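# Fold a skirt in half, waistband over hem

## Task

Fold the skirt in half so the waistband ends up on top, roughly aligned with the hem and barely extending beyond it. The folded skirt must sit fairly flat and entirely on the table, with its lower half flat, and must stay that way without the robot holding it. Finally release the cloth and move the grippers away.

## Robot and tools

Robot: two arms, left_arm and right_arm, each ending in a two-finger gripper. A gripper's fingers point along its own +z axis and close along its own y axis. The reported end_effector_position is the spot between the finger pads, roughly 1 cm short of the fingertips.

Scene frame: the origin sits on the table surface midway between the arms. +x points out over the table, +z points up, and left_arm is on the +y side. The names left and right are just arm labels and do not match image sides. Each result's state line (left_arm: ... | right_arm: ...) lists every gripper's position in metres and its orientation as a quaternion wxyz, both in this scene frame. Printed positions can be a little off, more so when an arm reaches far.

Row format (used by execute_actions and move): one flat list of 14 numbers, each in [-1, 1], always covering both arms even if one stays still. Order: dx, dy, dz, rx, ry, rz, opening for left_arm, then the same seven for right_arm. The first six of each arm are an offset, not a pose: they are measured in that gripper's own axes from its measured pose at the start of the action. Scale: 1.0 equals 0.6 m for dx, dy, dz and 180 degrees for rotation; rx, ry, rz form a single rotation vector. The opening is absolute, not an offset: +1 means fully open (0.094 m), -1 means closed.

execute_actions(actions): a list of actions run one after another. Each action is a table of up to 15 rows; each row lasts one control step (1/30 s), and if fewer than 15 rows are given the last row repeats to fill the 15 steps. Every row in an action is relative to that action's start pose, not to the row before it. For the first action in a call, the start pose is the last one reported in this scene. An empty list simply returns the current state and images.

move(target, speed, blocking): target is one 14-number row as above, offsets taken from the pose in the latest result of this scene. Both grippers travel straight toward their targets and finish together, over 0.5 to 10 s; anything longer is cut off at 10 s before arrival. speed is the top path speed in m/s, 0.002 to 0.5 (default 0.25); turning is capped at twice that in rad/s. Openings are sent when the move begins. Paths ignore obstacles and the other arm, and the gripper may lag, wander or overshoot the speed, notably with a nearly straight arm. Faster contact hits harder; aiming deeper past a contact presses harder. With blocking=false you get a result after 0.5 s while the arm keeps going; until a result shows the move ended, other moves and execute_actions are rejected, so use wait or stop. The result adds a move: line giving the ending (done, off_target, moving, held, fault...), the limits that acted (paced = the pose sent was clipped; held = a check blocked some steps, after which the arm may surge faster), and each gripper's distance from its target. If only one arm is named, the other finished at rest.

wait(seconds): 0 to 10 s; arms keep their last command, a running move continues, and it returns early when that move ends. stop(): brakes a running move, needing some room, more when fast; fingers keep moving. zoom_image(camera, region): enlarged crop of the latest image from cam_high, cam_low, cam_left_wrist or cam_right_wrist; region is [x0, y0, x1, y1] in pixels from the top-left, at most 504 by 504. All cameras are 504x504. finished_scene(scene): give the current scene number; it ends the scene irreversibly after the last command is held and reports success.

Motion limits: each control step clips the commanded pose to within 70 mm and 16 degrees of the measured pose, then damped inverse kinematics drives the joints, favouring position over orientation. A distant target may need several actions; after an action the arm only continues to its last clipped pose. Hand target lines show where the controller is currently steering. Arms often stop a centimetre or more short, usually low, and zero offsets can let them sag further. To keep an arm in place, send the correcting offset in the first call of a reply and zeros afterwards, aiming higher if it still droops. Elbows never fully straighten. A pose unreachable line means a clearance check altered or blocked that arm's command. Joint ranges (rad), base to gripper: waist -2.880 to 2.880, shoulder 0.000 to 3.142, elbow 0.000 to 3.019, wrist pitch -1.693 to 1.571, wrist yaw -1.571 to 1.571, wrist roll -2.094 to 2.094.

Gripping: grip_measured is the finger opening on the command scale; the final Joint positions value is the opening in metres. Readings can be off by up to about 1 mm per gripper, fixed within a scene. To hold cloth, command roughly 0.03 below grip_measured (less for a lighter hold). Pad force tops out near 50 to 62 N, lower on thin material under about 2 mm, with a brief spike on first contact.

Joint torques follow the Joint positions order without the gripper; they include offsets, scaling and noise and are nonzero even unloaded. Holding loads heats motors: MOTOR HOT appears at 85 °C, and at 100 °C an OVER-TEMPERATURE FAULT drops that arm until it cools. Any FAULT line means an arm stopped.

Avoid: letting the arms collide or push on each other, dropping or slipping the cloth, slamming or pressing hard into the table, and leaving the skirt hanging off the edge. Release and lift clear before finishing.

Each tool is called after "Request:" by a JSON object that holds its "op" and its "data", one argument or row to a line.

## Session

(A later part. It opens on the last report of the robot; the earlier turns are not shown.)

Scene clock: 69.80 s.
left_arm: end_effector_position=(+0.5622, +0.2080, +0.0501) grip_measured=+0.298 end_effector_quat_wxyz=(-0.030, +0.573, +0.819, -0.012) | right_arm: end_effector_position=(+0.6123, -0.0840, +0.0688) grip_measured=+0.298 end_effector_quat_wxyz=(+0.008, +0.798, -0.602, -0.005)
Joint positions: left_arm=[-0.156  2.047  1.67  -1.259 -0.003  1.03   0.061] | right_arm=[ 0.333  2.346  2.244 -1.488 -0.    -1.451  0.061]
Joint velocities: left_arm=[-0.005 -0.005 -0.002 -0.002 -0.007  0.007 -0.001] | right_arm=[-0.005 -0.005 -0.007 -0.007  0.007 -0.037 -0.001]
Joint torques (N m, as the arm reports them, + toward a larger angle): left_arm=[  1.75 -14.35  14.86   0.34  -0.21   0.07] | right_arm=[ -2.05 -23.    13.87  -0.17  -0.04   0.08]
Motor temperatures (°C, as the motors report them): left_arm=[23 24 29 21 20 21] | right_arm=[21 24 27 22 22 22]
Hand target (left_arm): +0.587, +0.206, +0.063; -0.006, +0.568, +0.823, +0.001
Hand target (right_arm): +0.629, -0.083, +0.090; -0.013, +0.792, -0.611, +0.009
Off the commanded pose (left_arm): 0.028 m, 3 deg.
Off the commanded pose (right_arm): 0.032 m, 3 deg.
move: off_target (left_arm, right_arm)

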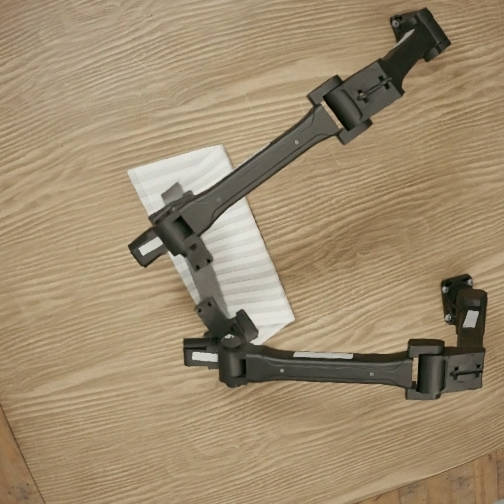

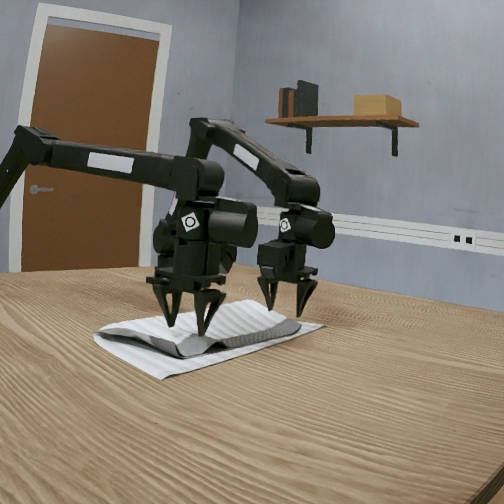

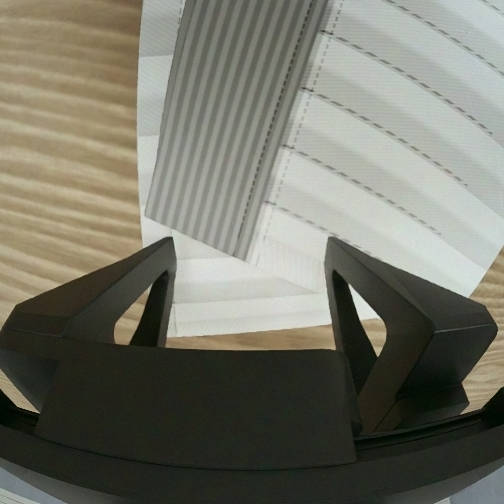

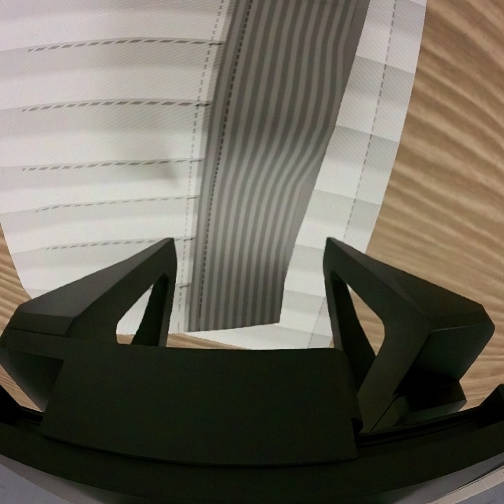

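Request:
{"op": "move", "data": {
  "target": [0,0,0.09,-0.015,0,0,0.3,0.05,-0.03,0.07,0,0,0,0.3],
  "speed": 0.07
}}

Request:
{"op": "execute_actions", "data": {
  "actions": [
    [[0,0,0.03,0,0,0,0.3,0,0,0.01,0,0,0,-0.5]]
  ]
}}

Scene clock: 72.53 s.
left_arm: end_effector_position=(+0.5607, +0.2113, +0.0188) grip_measured=+0.299 end_effector_quat_wxyz=(-0.012, +0.573, +0.820, +0.006) | right_arm: end_effector_position=(+0.6247, -0.1025, +0.0301) grip_measured=+0.298 end_effector_quat_wxyz=(+0.016, +0.798, -0.603, -0.011)
Joint positions: left_arm=[-0.156  2.047  1.581 -1.123 -0.021  1.029  0.061] | right_arm=[ 0.302  2.401  2.244 -1.451 -0.002 -1.48   0.061]
Joint velocities: left_arm=[ 0.015 -0.005 -0.002  0.002 -0.066  0.022  0.   ] | right_arm=[-0.005 -0.015  0.002  0.007 -0.022 -0.007 -0.001]
Joint torques (N m, as the arm reports them, + toward a larger angle): left_arm=[  1.11 -13.27   7.55   1.5   -0.34   0.1 ] | right_arm=[ -2.09 -21.96  11.14   0.27  -0.06  -0.07]
Motor temperatures (°C, as the motors report them): left_arm=[23 24 29 21 20 21] | right_arm=[21 25 27 22 22 22]
Hand target (left_arm): +0.558, +0.209, -0.003; -0.017, +0.573, +0.819, +0.007
Hand target (right_arm): +0.637, -0.108, +0.027; +0.008, +0.798, -0.602, -0.005
Off the commanded pose (left_arm): 0.023 m, 1 deg.
Off the commanded pose (right_arm): 0.014 m, 1 deg.
move: off_target (left_arm, right_arm)

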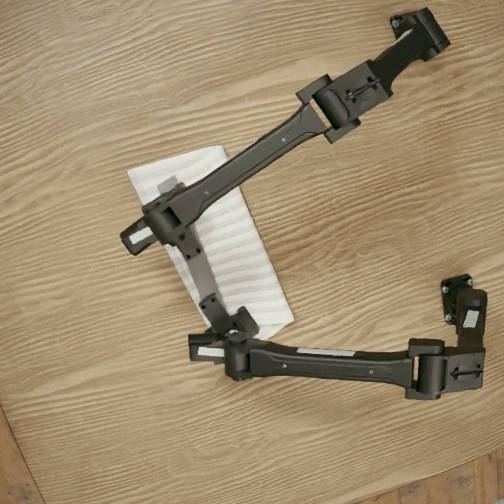

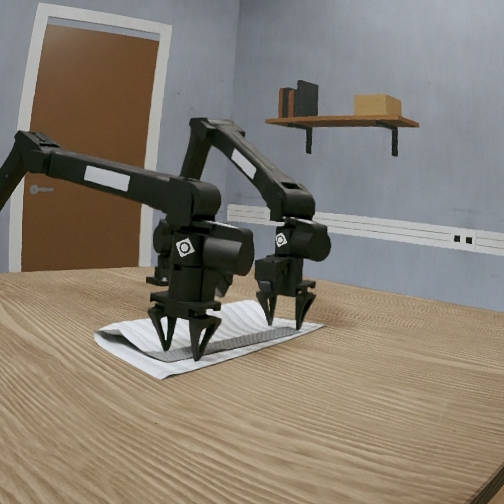

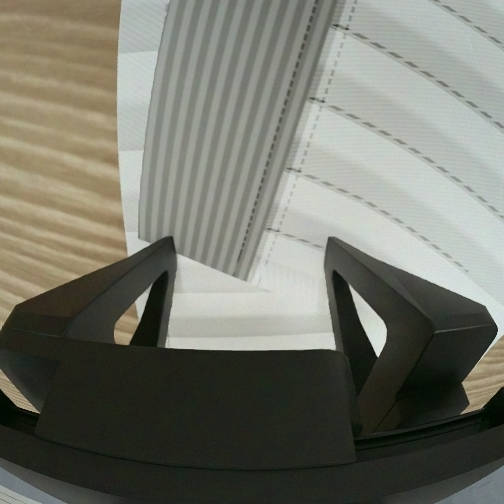

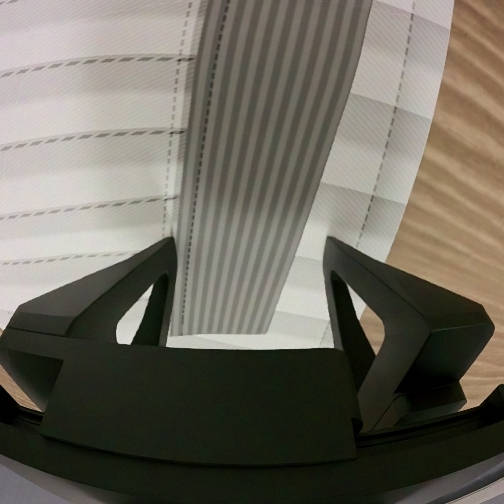

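Scene clock: 73.03 s.
left_arm: end_effector_position=(+0.5607, +0.2113, +0.0188) grip_measured=+0.299 end_effector_quat_wxyz=(-0.012, +0.573, +0.820, +0.006) | right_arm: end_effector_position=(+0.6255, -0.1021, +0.0303) grip_measured=-0.497 end_effector_quat_wxyz=(+0.014, +0.798, -0.603, -0.010)
Joint positions: left_arm=[-0.156  2.047  1.581 -1.123 -0.021  1.029  0.061] | right_arm=[ 0.302  2.401  2.244 -1.447 -0.002 -1.48   0.024]
Joint velocities: left_arm=[-0.015 -0.005  0.012  0.012 -0.022 -0.095 -0.001] | right_arm=[-0.005 -0.005  0.002 -0.017 -0.037 -0.051  0.001]
Joint torques (N m, as the arm reports them, + toward a larger angle): left_arm=[  1.71 -13.76   7.61   1.47  -0.05   0.17] | right_arm=[ -1.31 -23.77   8.11   0.43  -0.15   0.  ]
Motor temperatures (°C, as the motors report them): left_arm=[23 24 29 21 20 21] | right_arm=[21 25 27 22 22 22]
Hand target (left_arm): +0.560, +0.212, +0.001; -0.012, +0.573, +0.820, +0.006
Hand target (right_arm): +0.624, -0.103, +0.024; +0.016, +0.798, -0.603, -0.011
Off the commanded pose (left_arm): 0.018 m, 0 deg.
Off the commanded pose (right_arm): 0.006 m, 0 deg.

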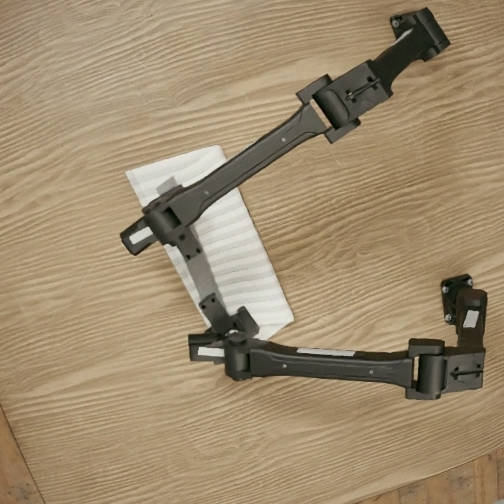

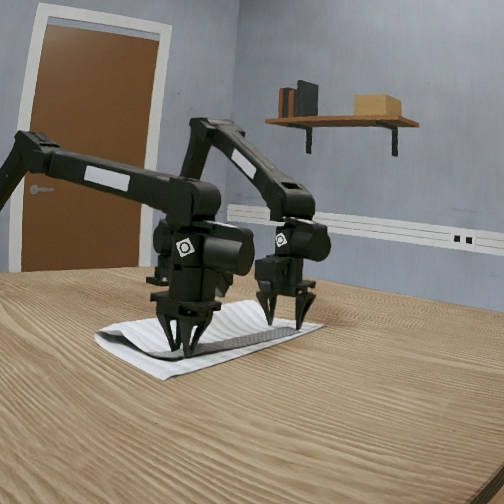

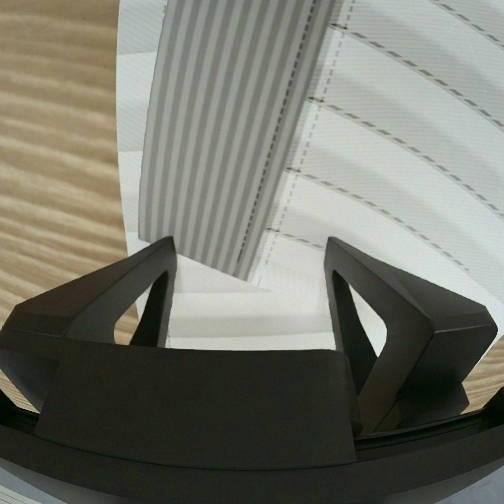

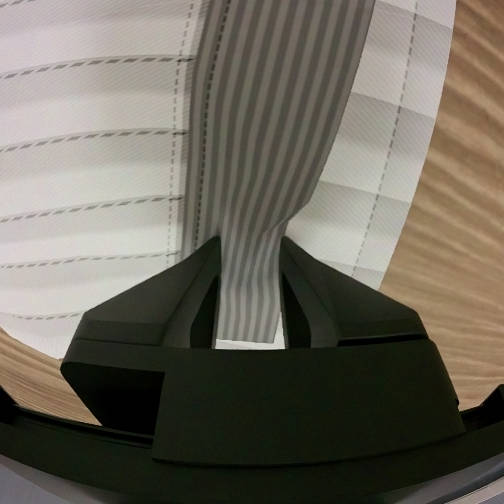

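Request:
{"op": "execute_actions", "data": {
  "actions": [
    [[0,0,0.045,0,0,0,0.3,0,0,0.015,0,0,0,-1]]
  ]
}}

Request:
{"op": "move", "data": {
  "target": [0,0,0.04,0,0,0,0.3,0,-0.1,-0.09,0.03,0,0,-1],
  "speed": 0.08
}}

Scene clock: 76.97 s.
left_arm: end_effector_position=(+0.5618, +0.2111, +0.0181) grip_measured=+0.299 end_effector_quat_wxyz=(-0.010, +0.573, +0.820, +0.007) | right_arm: end_effector_position=(+0.6258, -0.1019, +0.0316) grip_measured=-0.960 end_effector_quat_wxyz=(+0.013, +0.798, -0.603, -0.009)
Joint positions: left_arm=[-0.156  2.047  1.579 -1.115 -0.021  1.029  0.061] | right_arm=[ 0.302  2.399  2.244 -1.447 -0.002 -1.48   0.002]
Joint velocities: left_arm=[ 0.005  0.005 -0.017 -0.007  0.022  0.022 -0.   ] | right_arm=[-0.015 -0.015 -0.012 -0.007  0.022 -0.037 -0.   ]
Joint torques (N m, as the arm reports them, + toward a larger angle): left_arm=[  1.7  -13.17   7.04   1.87  -0.06   0.17] | right_arm=[ -1.77 -22.93   7.58   0.89  -0.11   0.  ]
Motor temperatures (°C, as the motors report them): left_arm=[23 24 29 21 20 21] | right_arm=[21 25 27 22 22 22]
Hand target (left_arm): +0.560, +0.212, -0.007; -0.013, +0.573, +0.820, +0.006
Hand target (right_arm): +0.625, -0.102, +0.021; +0.014, +0.798, -0.603, -0.010
Off the commanded pose (left_arm): 0.026 m, 0 deg.
Off the commanded pose (right_arm): 0.010 m, 0 deg.

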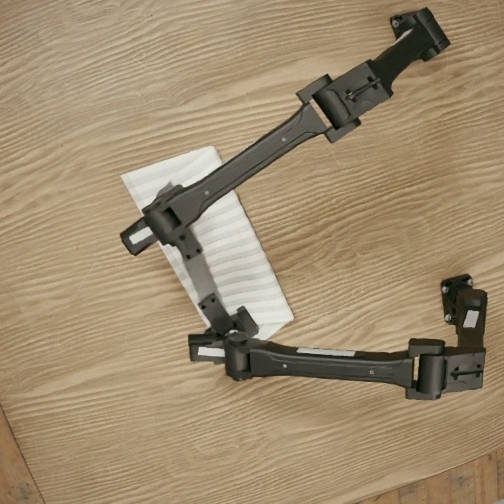

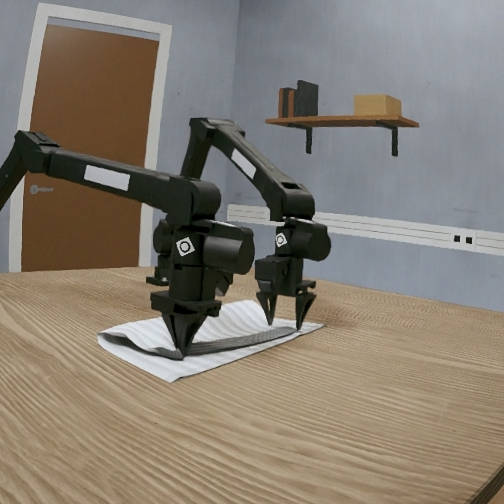

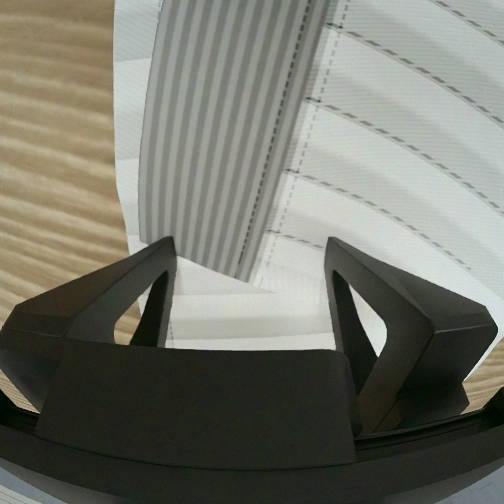

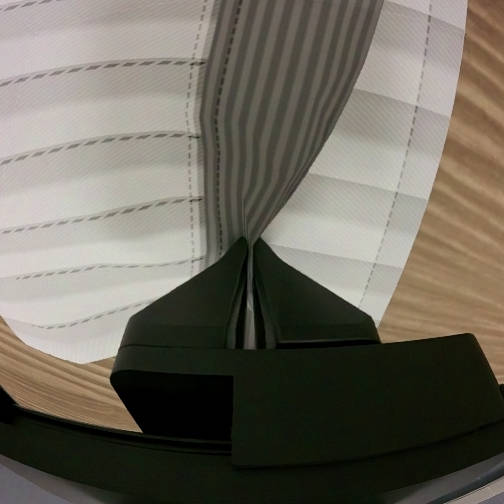

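Scene clock: 78.67 s.
left_arm: end_effector_position=(+0.5658, +0.2100, +0.0194) grip_measured=+0.299 end_effector_quat_wxyz=(-0.001, +0.573, +0.820, +0.010) | right_arm: end_effector_position=(+0.6686, -0.0856, +0.0637) grip_measured=-0.960 end_effector_quat_wxyz=(-0.005, +0.798, -0.603, +0.002)
Joint positions: left_arm=[-0.156  2.044  1.579 -1.1   -0.019  1.029  0.061] | right_arm=[ 0.302  2.586  2.683 -1.657 -0.002 -1.48   0.002]
Joint velocities: left_arm=[-0.024 -0.015  0.007  0.002 -0.051  0.007 -0.001] | right_arm=[ 0.005 -0.015  0.002  0.002  0.007 -0.022 -0.   ]
Joint torques (N m, as the arm reports them, + toward a larger angle): left_arm=[  1.77 -13.18   7.19   1.39  -0.12   0.17] | right_arm=[ -1.47 -24.43  14.73  -0.47   0.1   -0.03]
Motor temperatures (°C, as the motors report them): left_arm=[23 24 29 21 20 21] | right_arm=[21 25 27 22 22 22]
Hand target (left_arm): +0.561, +0.212, -0.005; -0.010, +0.573, +0.820, +0.007
Hand target (right_arm): +0.681, -0.085, +0.084; -0.027, +0.798, -0.602, +0.020
Off the commanded pose (left_arm): 0.026 m, 1 deg.
Off the commanded pose (right_arm): 0.026 m, 3 deg.
move: off_target (left_arm, right_arm)

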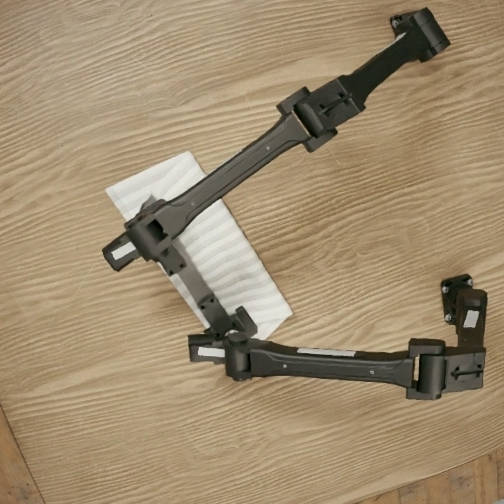

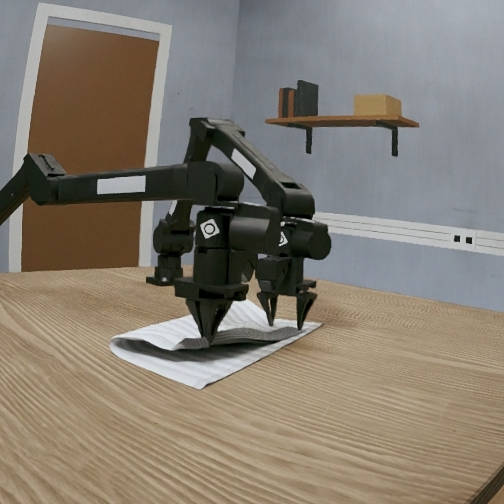

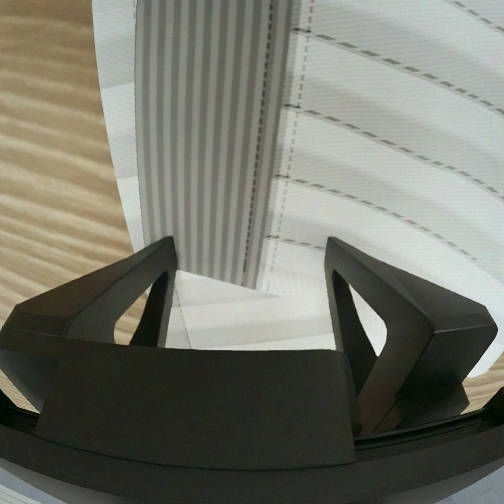

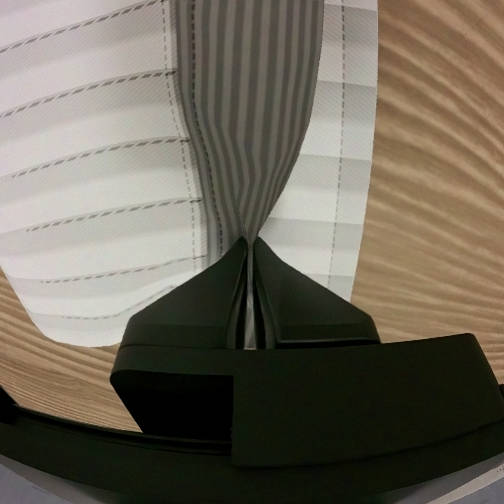

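Request:
{"op": "move", "data": {
  "target": [0,0,0.04,0,0,0,0.3,0.02,-0.07,0.015,0.04,0,0,-1],
  "speed": 0.3
}}

Request:
{"op": "move", "data": {
  "target": [0,0,-0.15,0,0,0,0.3,0,-0.03,-0.13,0.03,0,0,0],
  "speed": 0.15
}}

Request:
{"op": "move", "data": {
  "target": [0.4,-0.2,-0.15,0,0,0,0.3,0.35,0.3,-0.2,0,0,0,0.3],
  "speed": 0.35
}}

Scene clock: 82.43 s.
left_arm: end_effector_position=(+0.5685, +0.2093, +0.0197) grip_measured=+0.299 end_effector_quat_wxyz=(+0.005, +0.573, +0.820, +0.012) | right_arm: end_effector_position=(+0.6908, -0.0776, +0.0410) grip_measured=-0.960 end_effector_quat_wxyz=(-0.033, +0.800, -0.599, +0.021)
Joint positions: left_arm=[-0.156  2.044  1.579 -1.088 -0.018  1.029  0.061] | right_arm=[ 0.302  2.634  2.715 -1.573  0.001 -1.488  0.002]
Joint velocities: left_arm=[-0.005  0.005 -0.002 -0.007 -0.007 -0.022  0.   ] | right_arm=[-0.005  0.015 -0.007 -0.007  0.037 -0.022  0.001]
Joint torques (N m, as the arm reports them, + toward a larger angle): left_arm=[  1.81 -13.24   7.36   1.55  -0.1    0.17] | right_arm=[ -2.89 -23.6   14.51   0.49   0.01  -0.06]
Motor temperatures (°C, as the motors report them): left_arm=[23 24 28 21 20 21] | right_arm=[21 26 28 22 22 22]
Hand target (left_arm): +0.565, +0.211, -0.004; -0.001, +0.573, +0.820, +0.010
Hand target (right_arm): +0.710, -0.086, +0.055; -0.057, +0.796, -0.601, +0.041
Off the commanded pose (left_arm): 0.024 m, 1 deg.
Off the commanded pose (right_arm): 0.027 m, 3 deg.
move: off_target (left_arm, right_arm)

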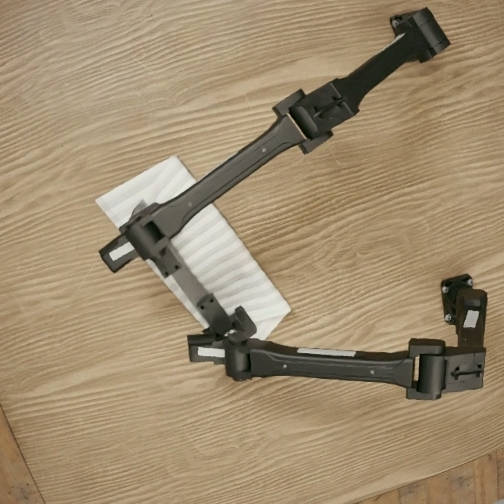

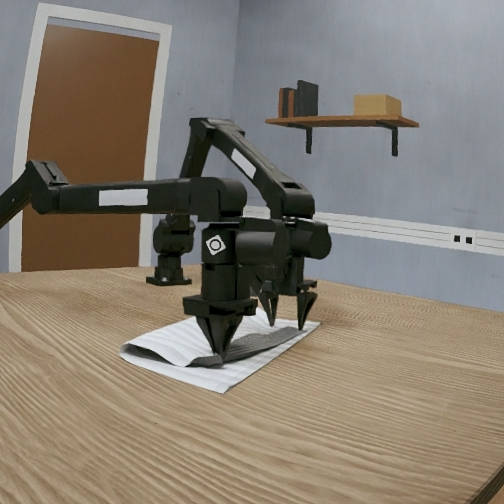

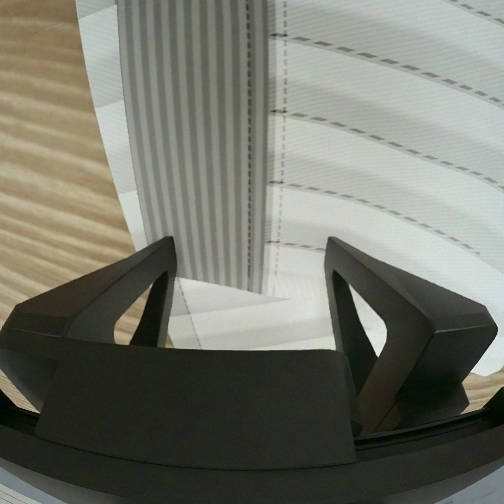

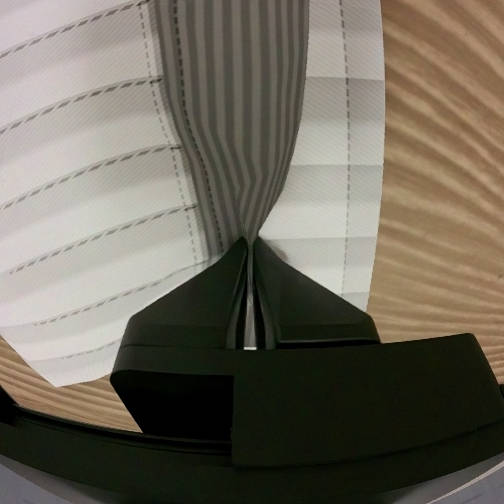

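Scene clock: 84.13 s.
left_arm: end_effector_position=(+0.5479, +0.2133, +0.0754) grip_measured=+0.299 end_effector_quat_wxyz=(-0.025, +0.573, +0.819, -0.001) | right_arm: end_effector_position=(+0.6918, -0.0780, +0.0941) grip_measured=-0.002 end_effector_quat_wxyz=(-0.049, +0.799, -0.599, +0.034)
Joint positions: left_arm=[-0.156  1.973  1.621 -1.265 -0.018  1.029  0.061] | right_arm=[ 0.302  2.606  2.798 -1.642  0.006 -1.488  0.047]
Joint velocities: left_arm=[ 0.005  0.005 -0.007 -0.007  0.022  0.007 -0.   ] | right_arm=[-0.015 -0.015  0.012 -0.037 -0.066 -0.095 -0.   ]
Joint torques (N m, as the arm reports them, + toward a larger angle): left_arm=[  1.44 -16.35  14.33  -0.47  -0.05   0.13] | right_arm=[ -2.03 -25.66  14.15  -0.16  -0.08   0.05]
Motor temperatures (°C, as the motors report them): left_arm=[23 25 28 21 20 21] | right_arm=[21 26 28 22 22 22]
Hand target (left_arm): +0.564, +0.208, +0.110; +0.005, +0.573, +0.820, +0.012
Hand target (right_arm): +0.700, -0.075, +0.120; -0.073, +0.797, -0.597, +0.050
Off the commanded pose (left_arm): 0.039 m, 4 deg.
Off the commanded pose (right_arm): 0.028 m, 3 deg.
move: off_target (left_arm, right_arm); limits=paced

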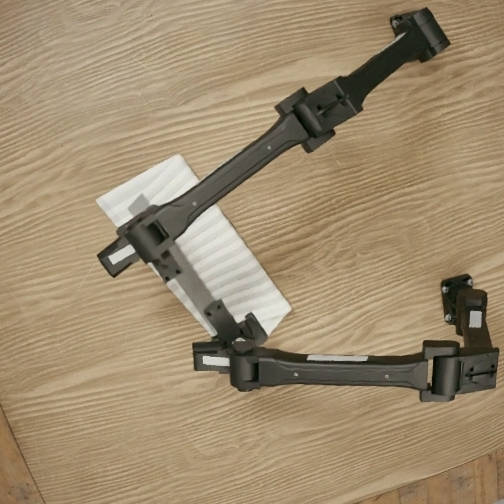

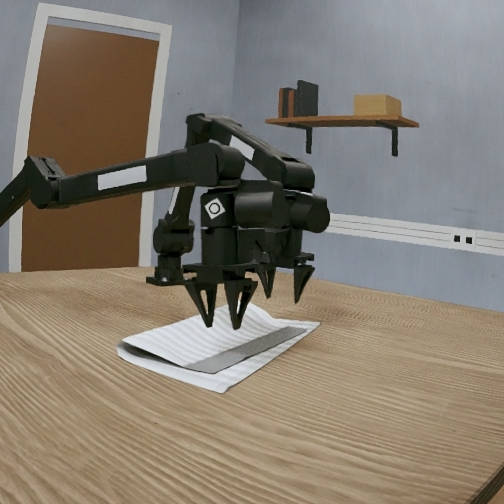

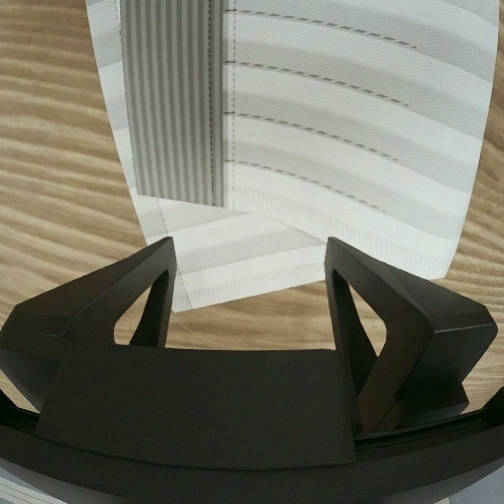

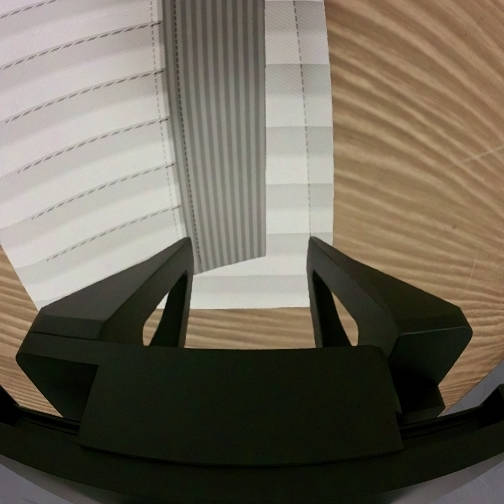

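Scene clock: 85.63 s.
left_arm: end_effector_position=(+0.3619, +0.3942, +0.1737) grip_measured=+0.299 end_effector_quat_wxyz=(-0.021, +0.568, +0.822, -0.000) | right_arm: end_effector_position=(+0.5715, -0.3416, +0.1927) grip_measured=+0.298 end_effector_quat_wxyz=(-0.046, +0.791, -0.610, +0.034)
Joint positions: left_arm=[ 0.213  1.41   1.157 -1.347 -0.029  1.387  0.061] | right_arm=[-0.044  1.894  1.813 -1.379 -0.03  -1.805  0.061]
Joint velocities: left_arm=[-0.005  0.005 -0.012  0.012  0.022  0.051  0.001] | right_arm=[-0.005 -0.015 -0.012 -0.007 -0.022 -0.081 -0.001]
Joint torques (N m, as the arm reports them, + toward a larger angle): left_arm=[ 1.75 -8.66  9.52 -0.43 -0.11  0.28] | right_arm=[  0.22 -18.44   8.68   0.64  -0.17  -0.15]
Motor temperatures (°C, as the motors report them): left_arm=[23 24 28 21 20 21] | right_arm=[21 26 28 22 22 22]
Hand target (left_arm): +0.356, +0.394, +0.177; -0.024, +0.573, +0.819, -0.002
Hand target (right_arm): +0.571, -0.335, +0.194; -0.049, +0.799, -0.599, +0.036
Off the commanded pose (left_arm): 0.007 m, 1 deg.
Off the commanded pose (right_arm): 0.010 m, 2 deg.
move: done; limits=paced

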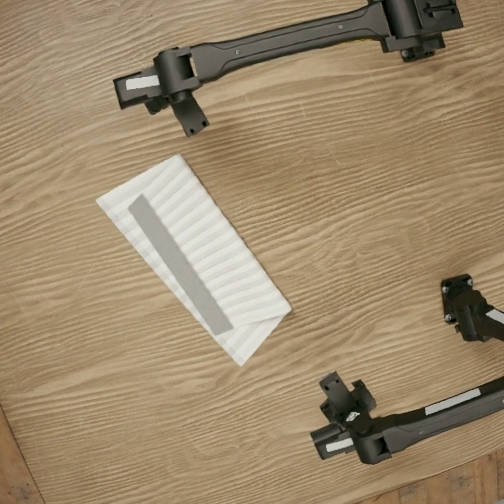

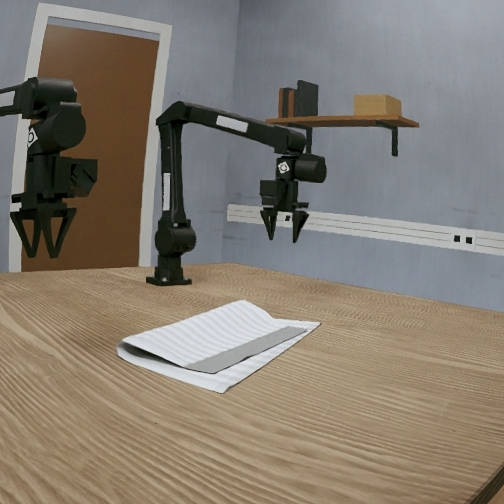

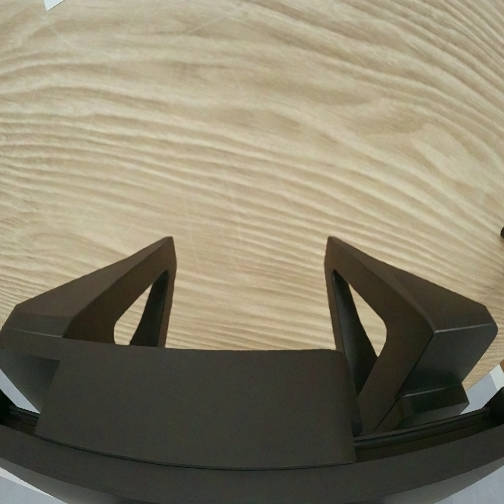

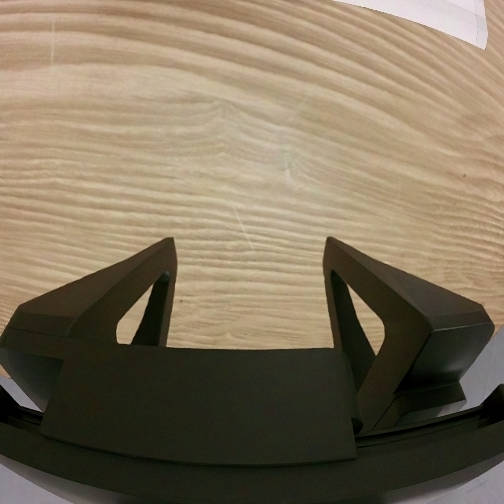

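Flat now, with the waistband roughly lined up (about 0–4 cm short of the hem).

Request:
{"op": "finished_scene", "data": {
  "scene": 1
}}

The scene is finished: the task was done.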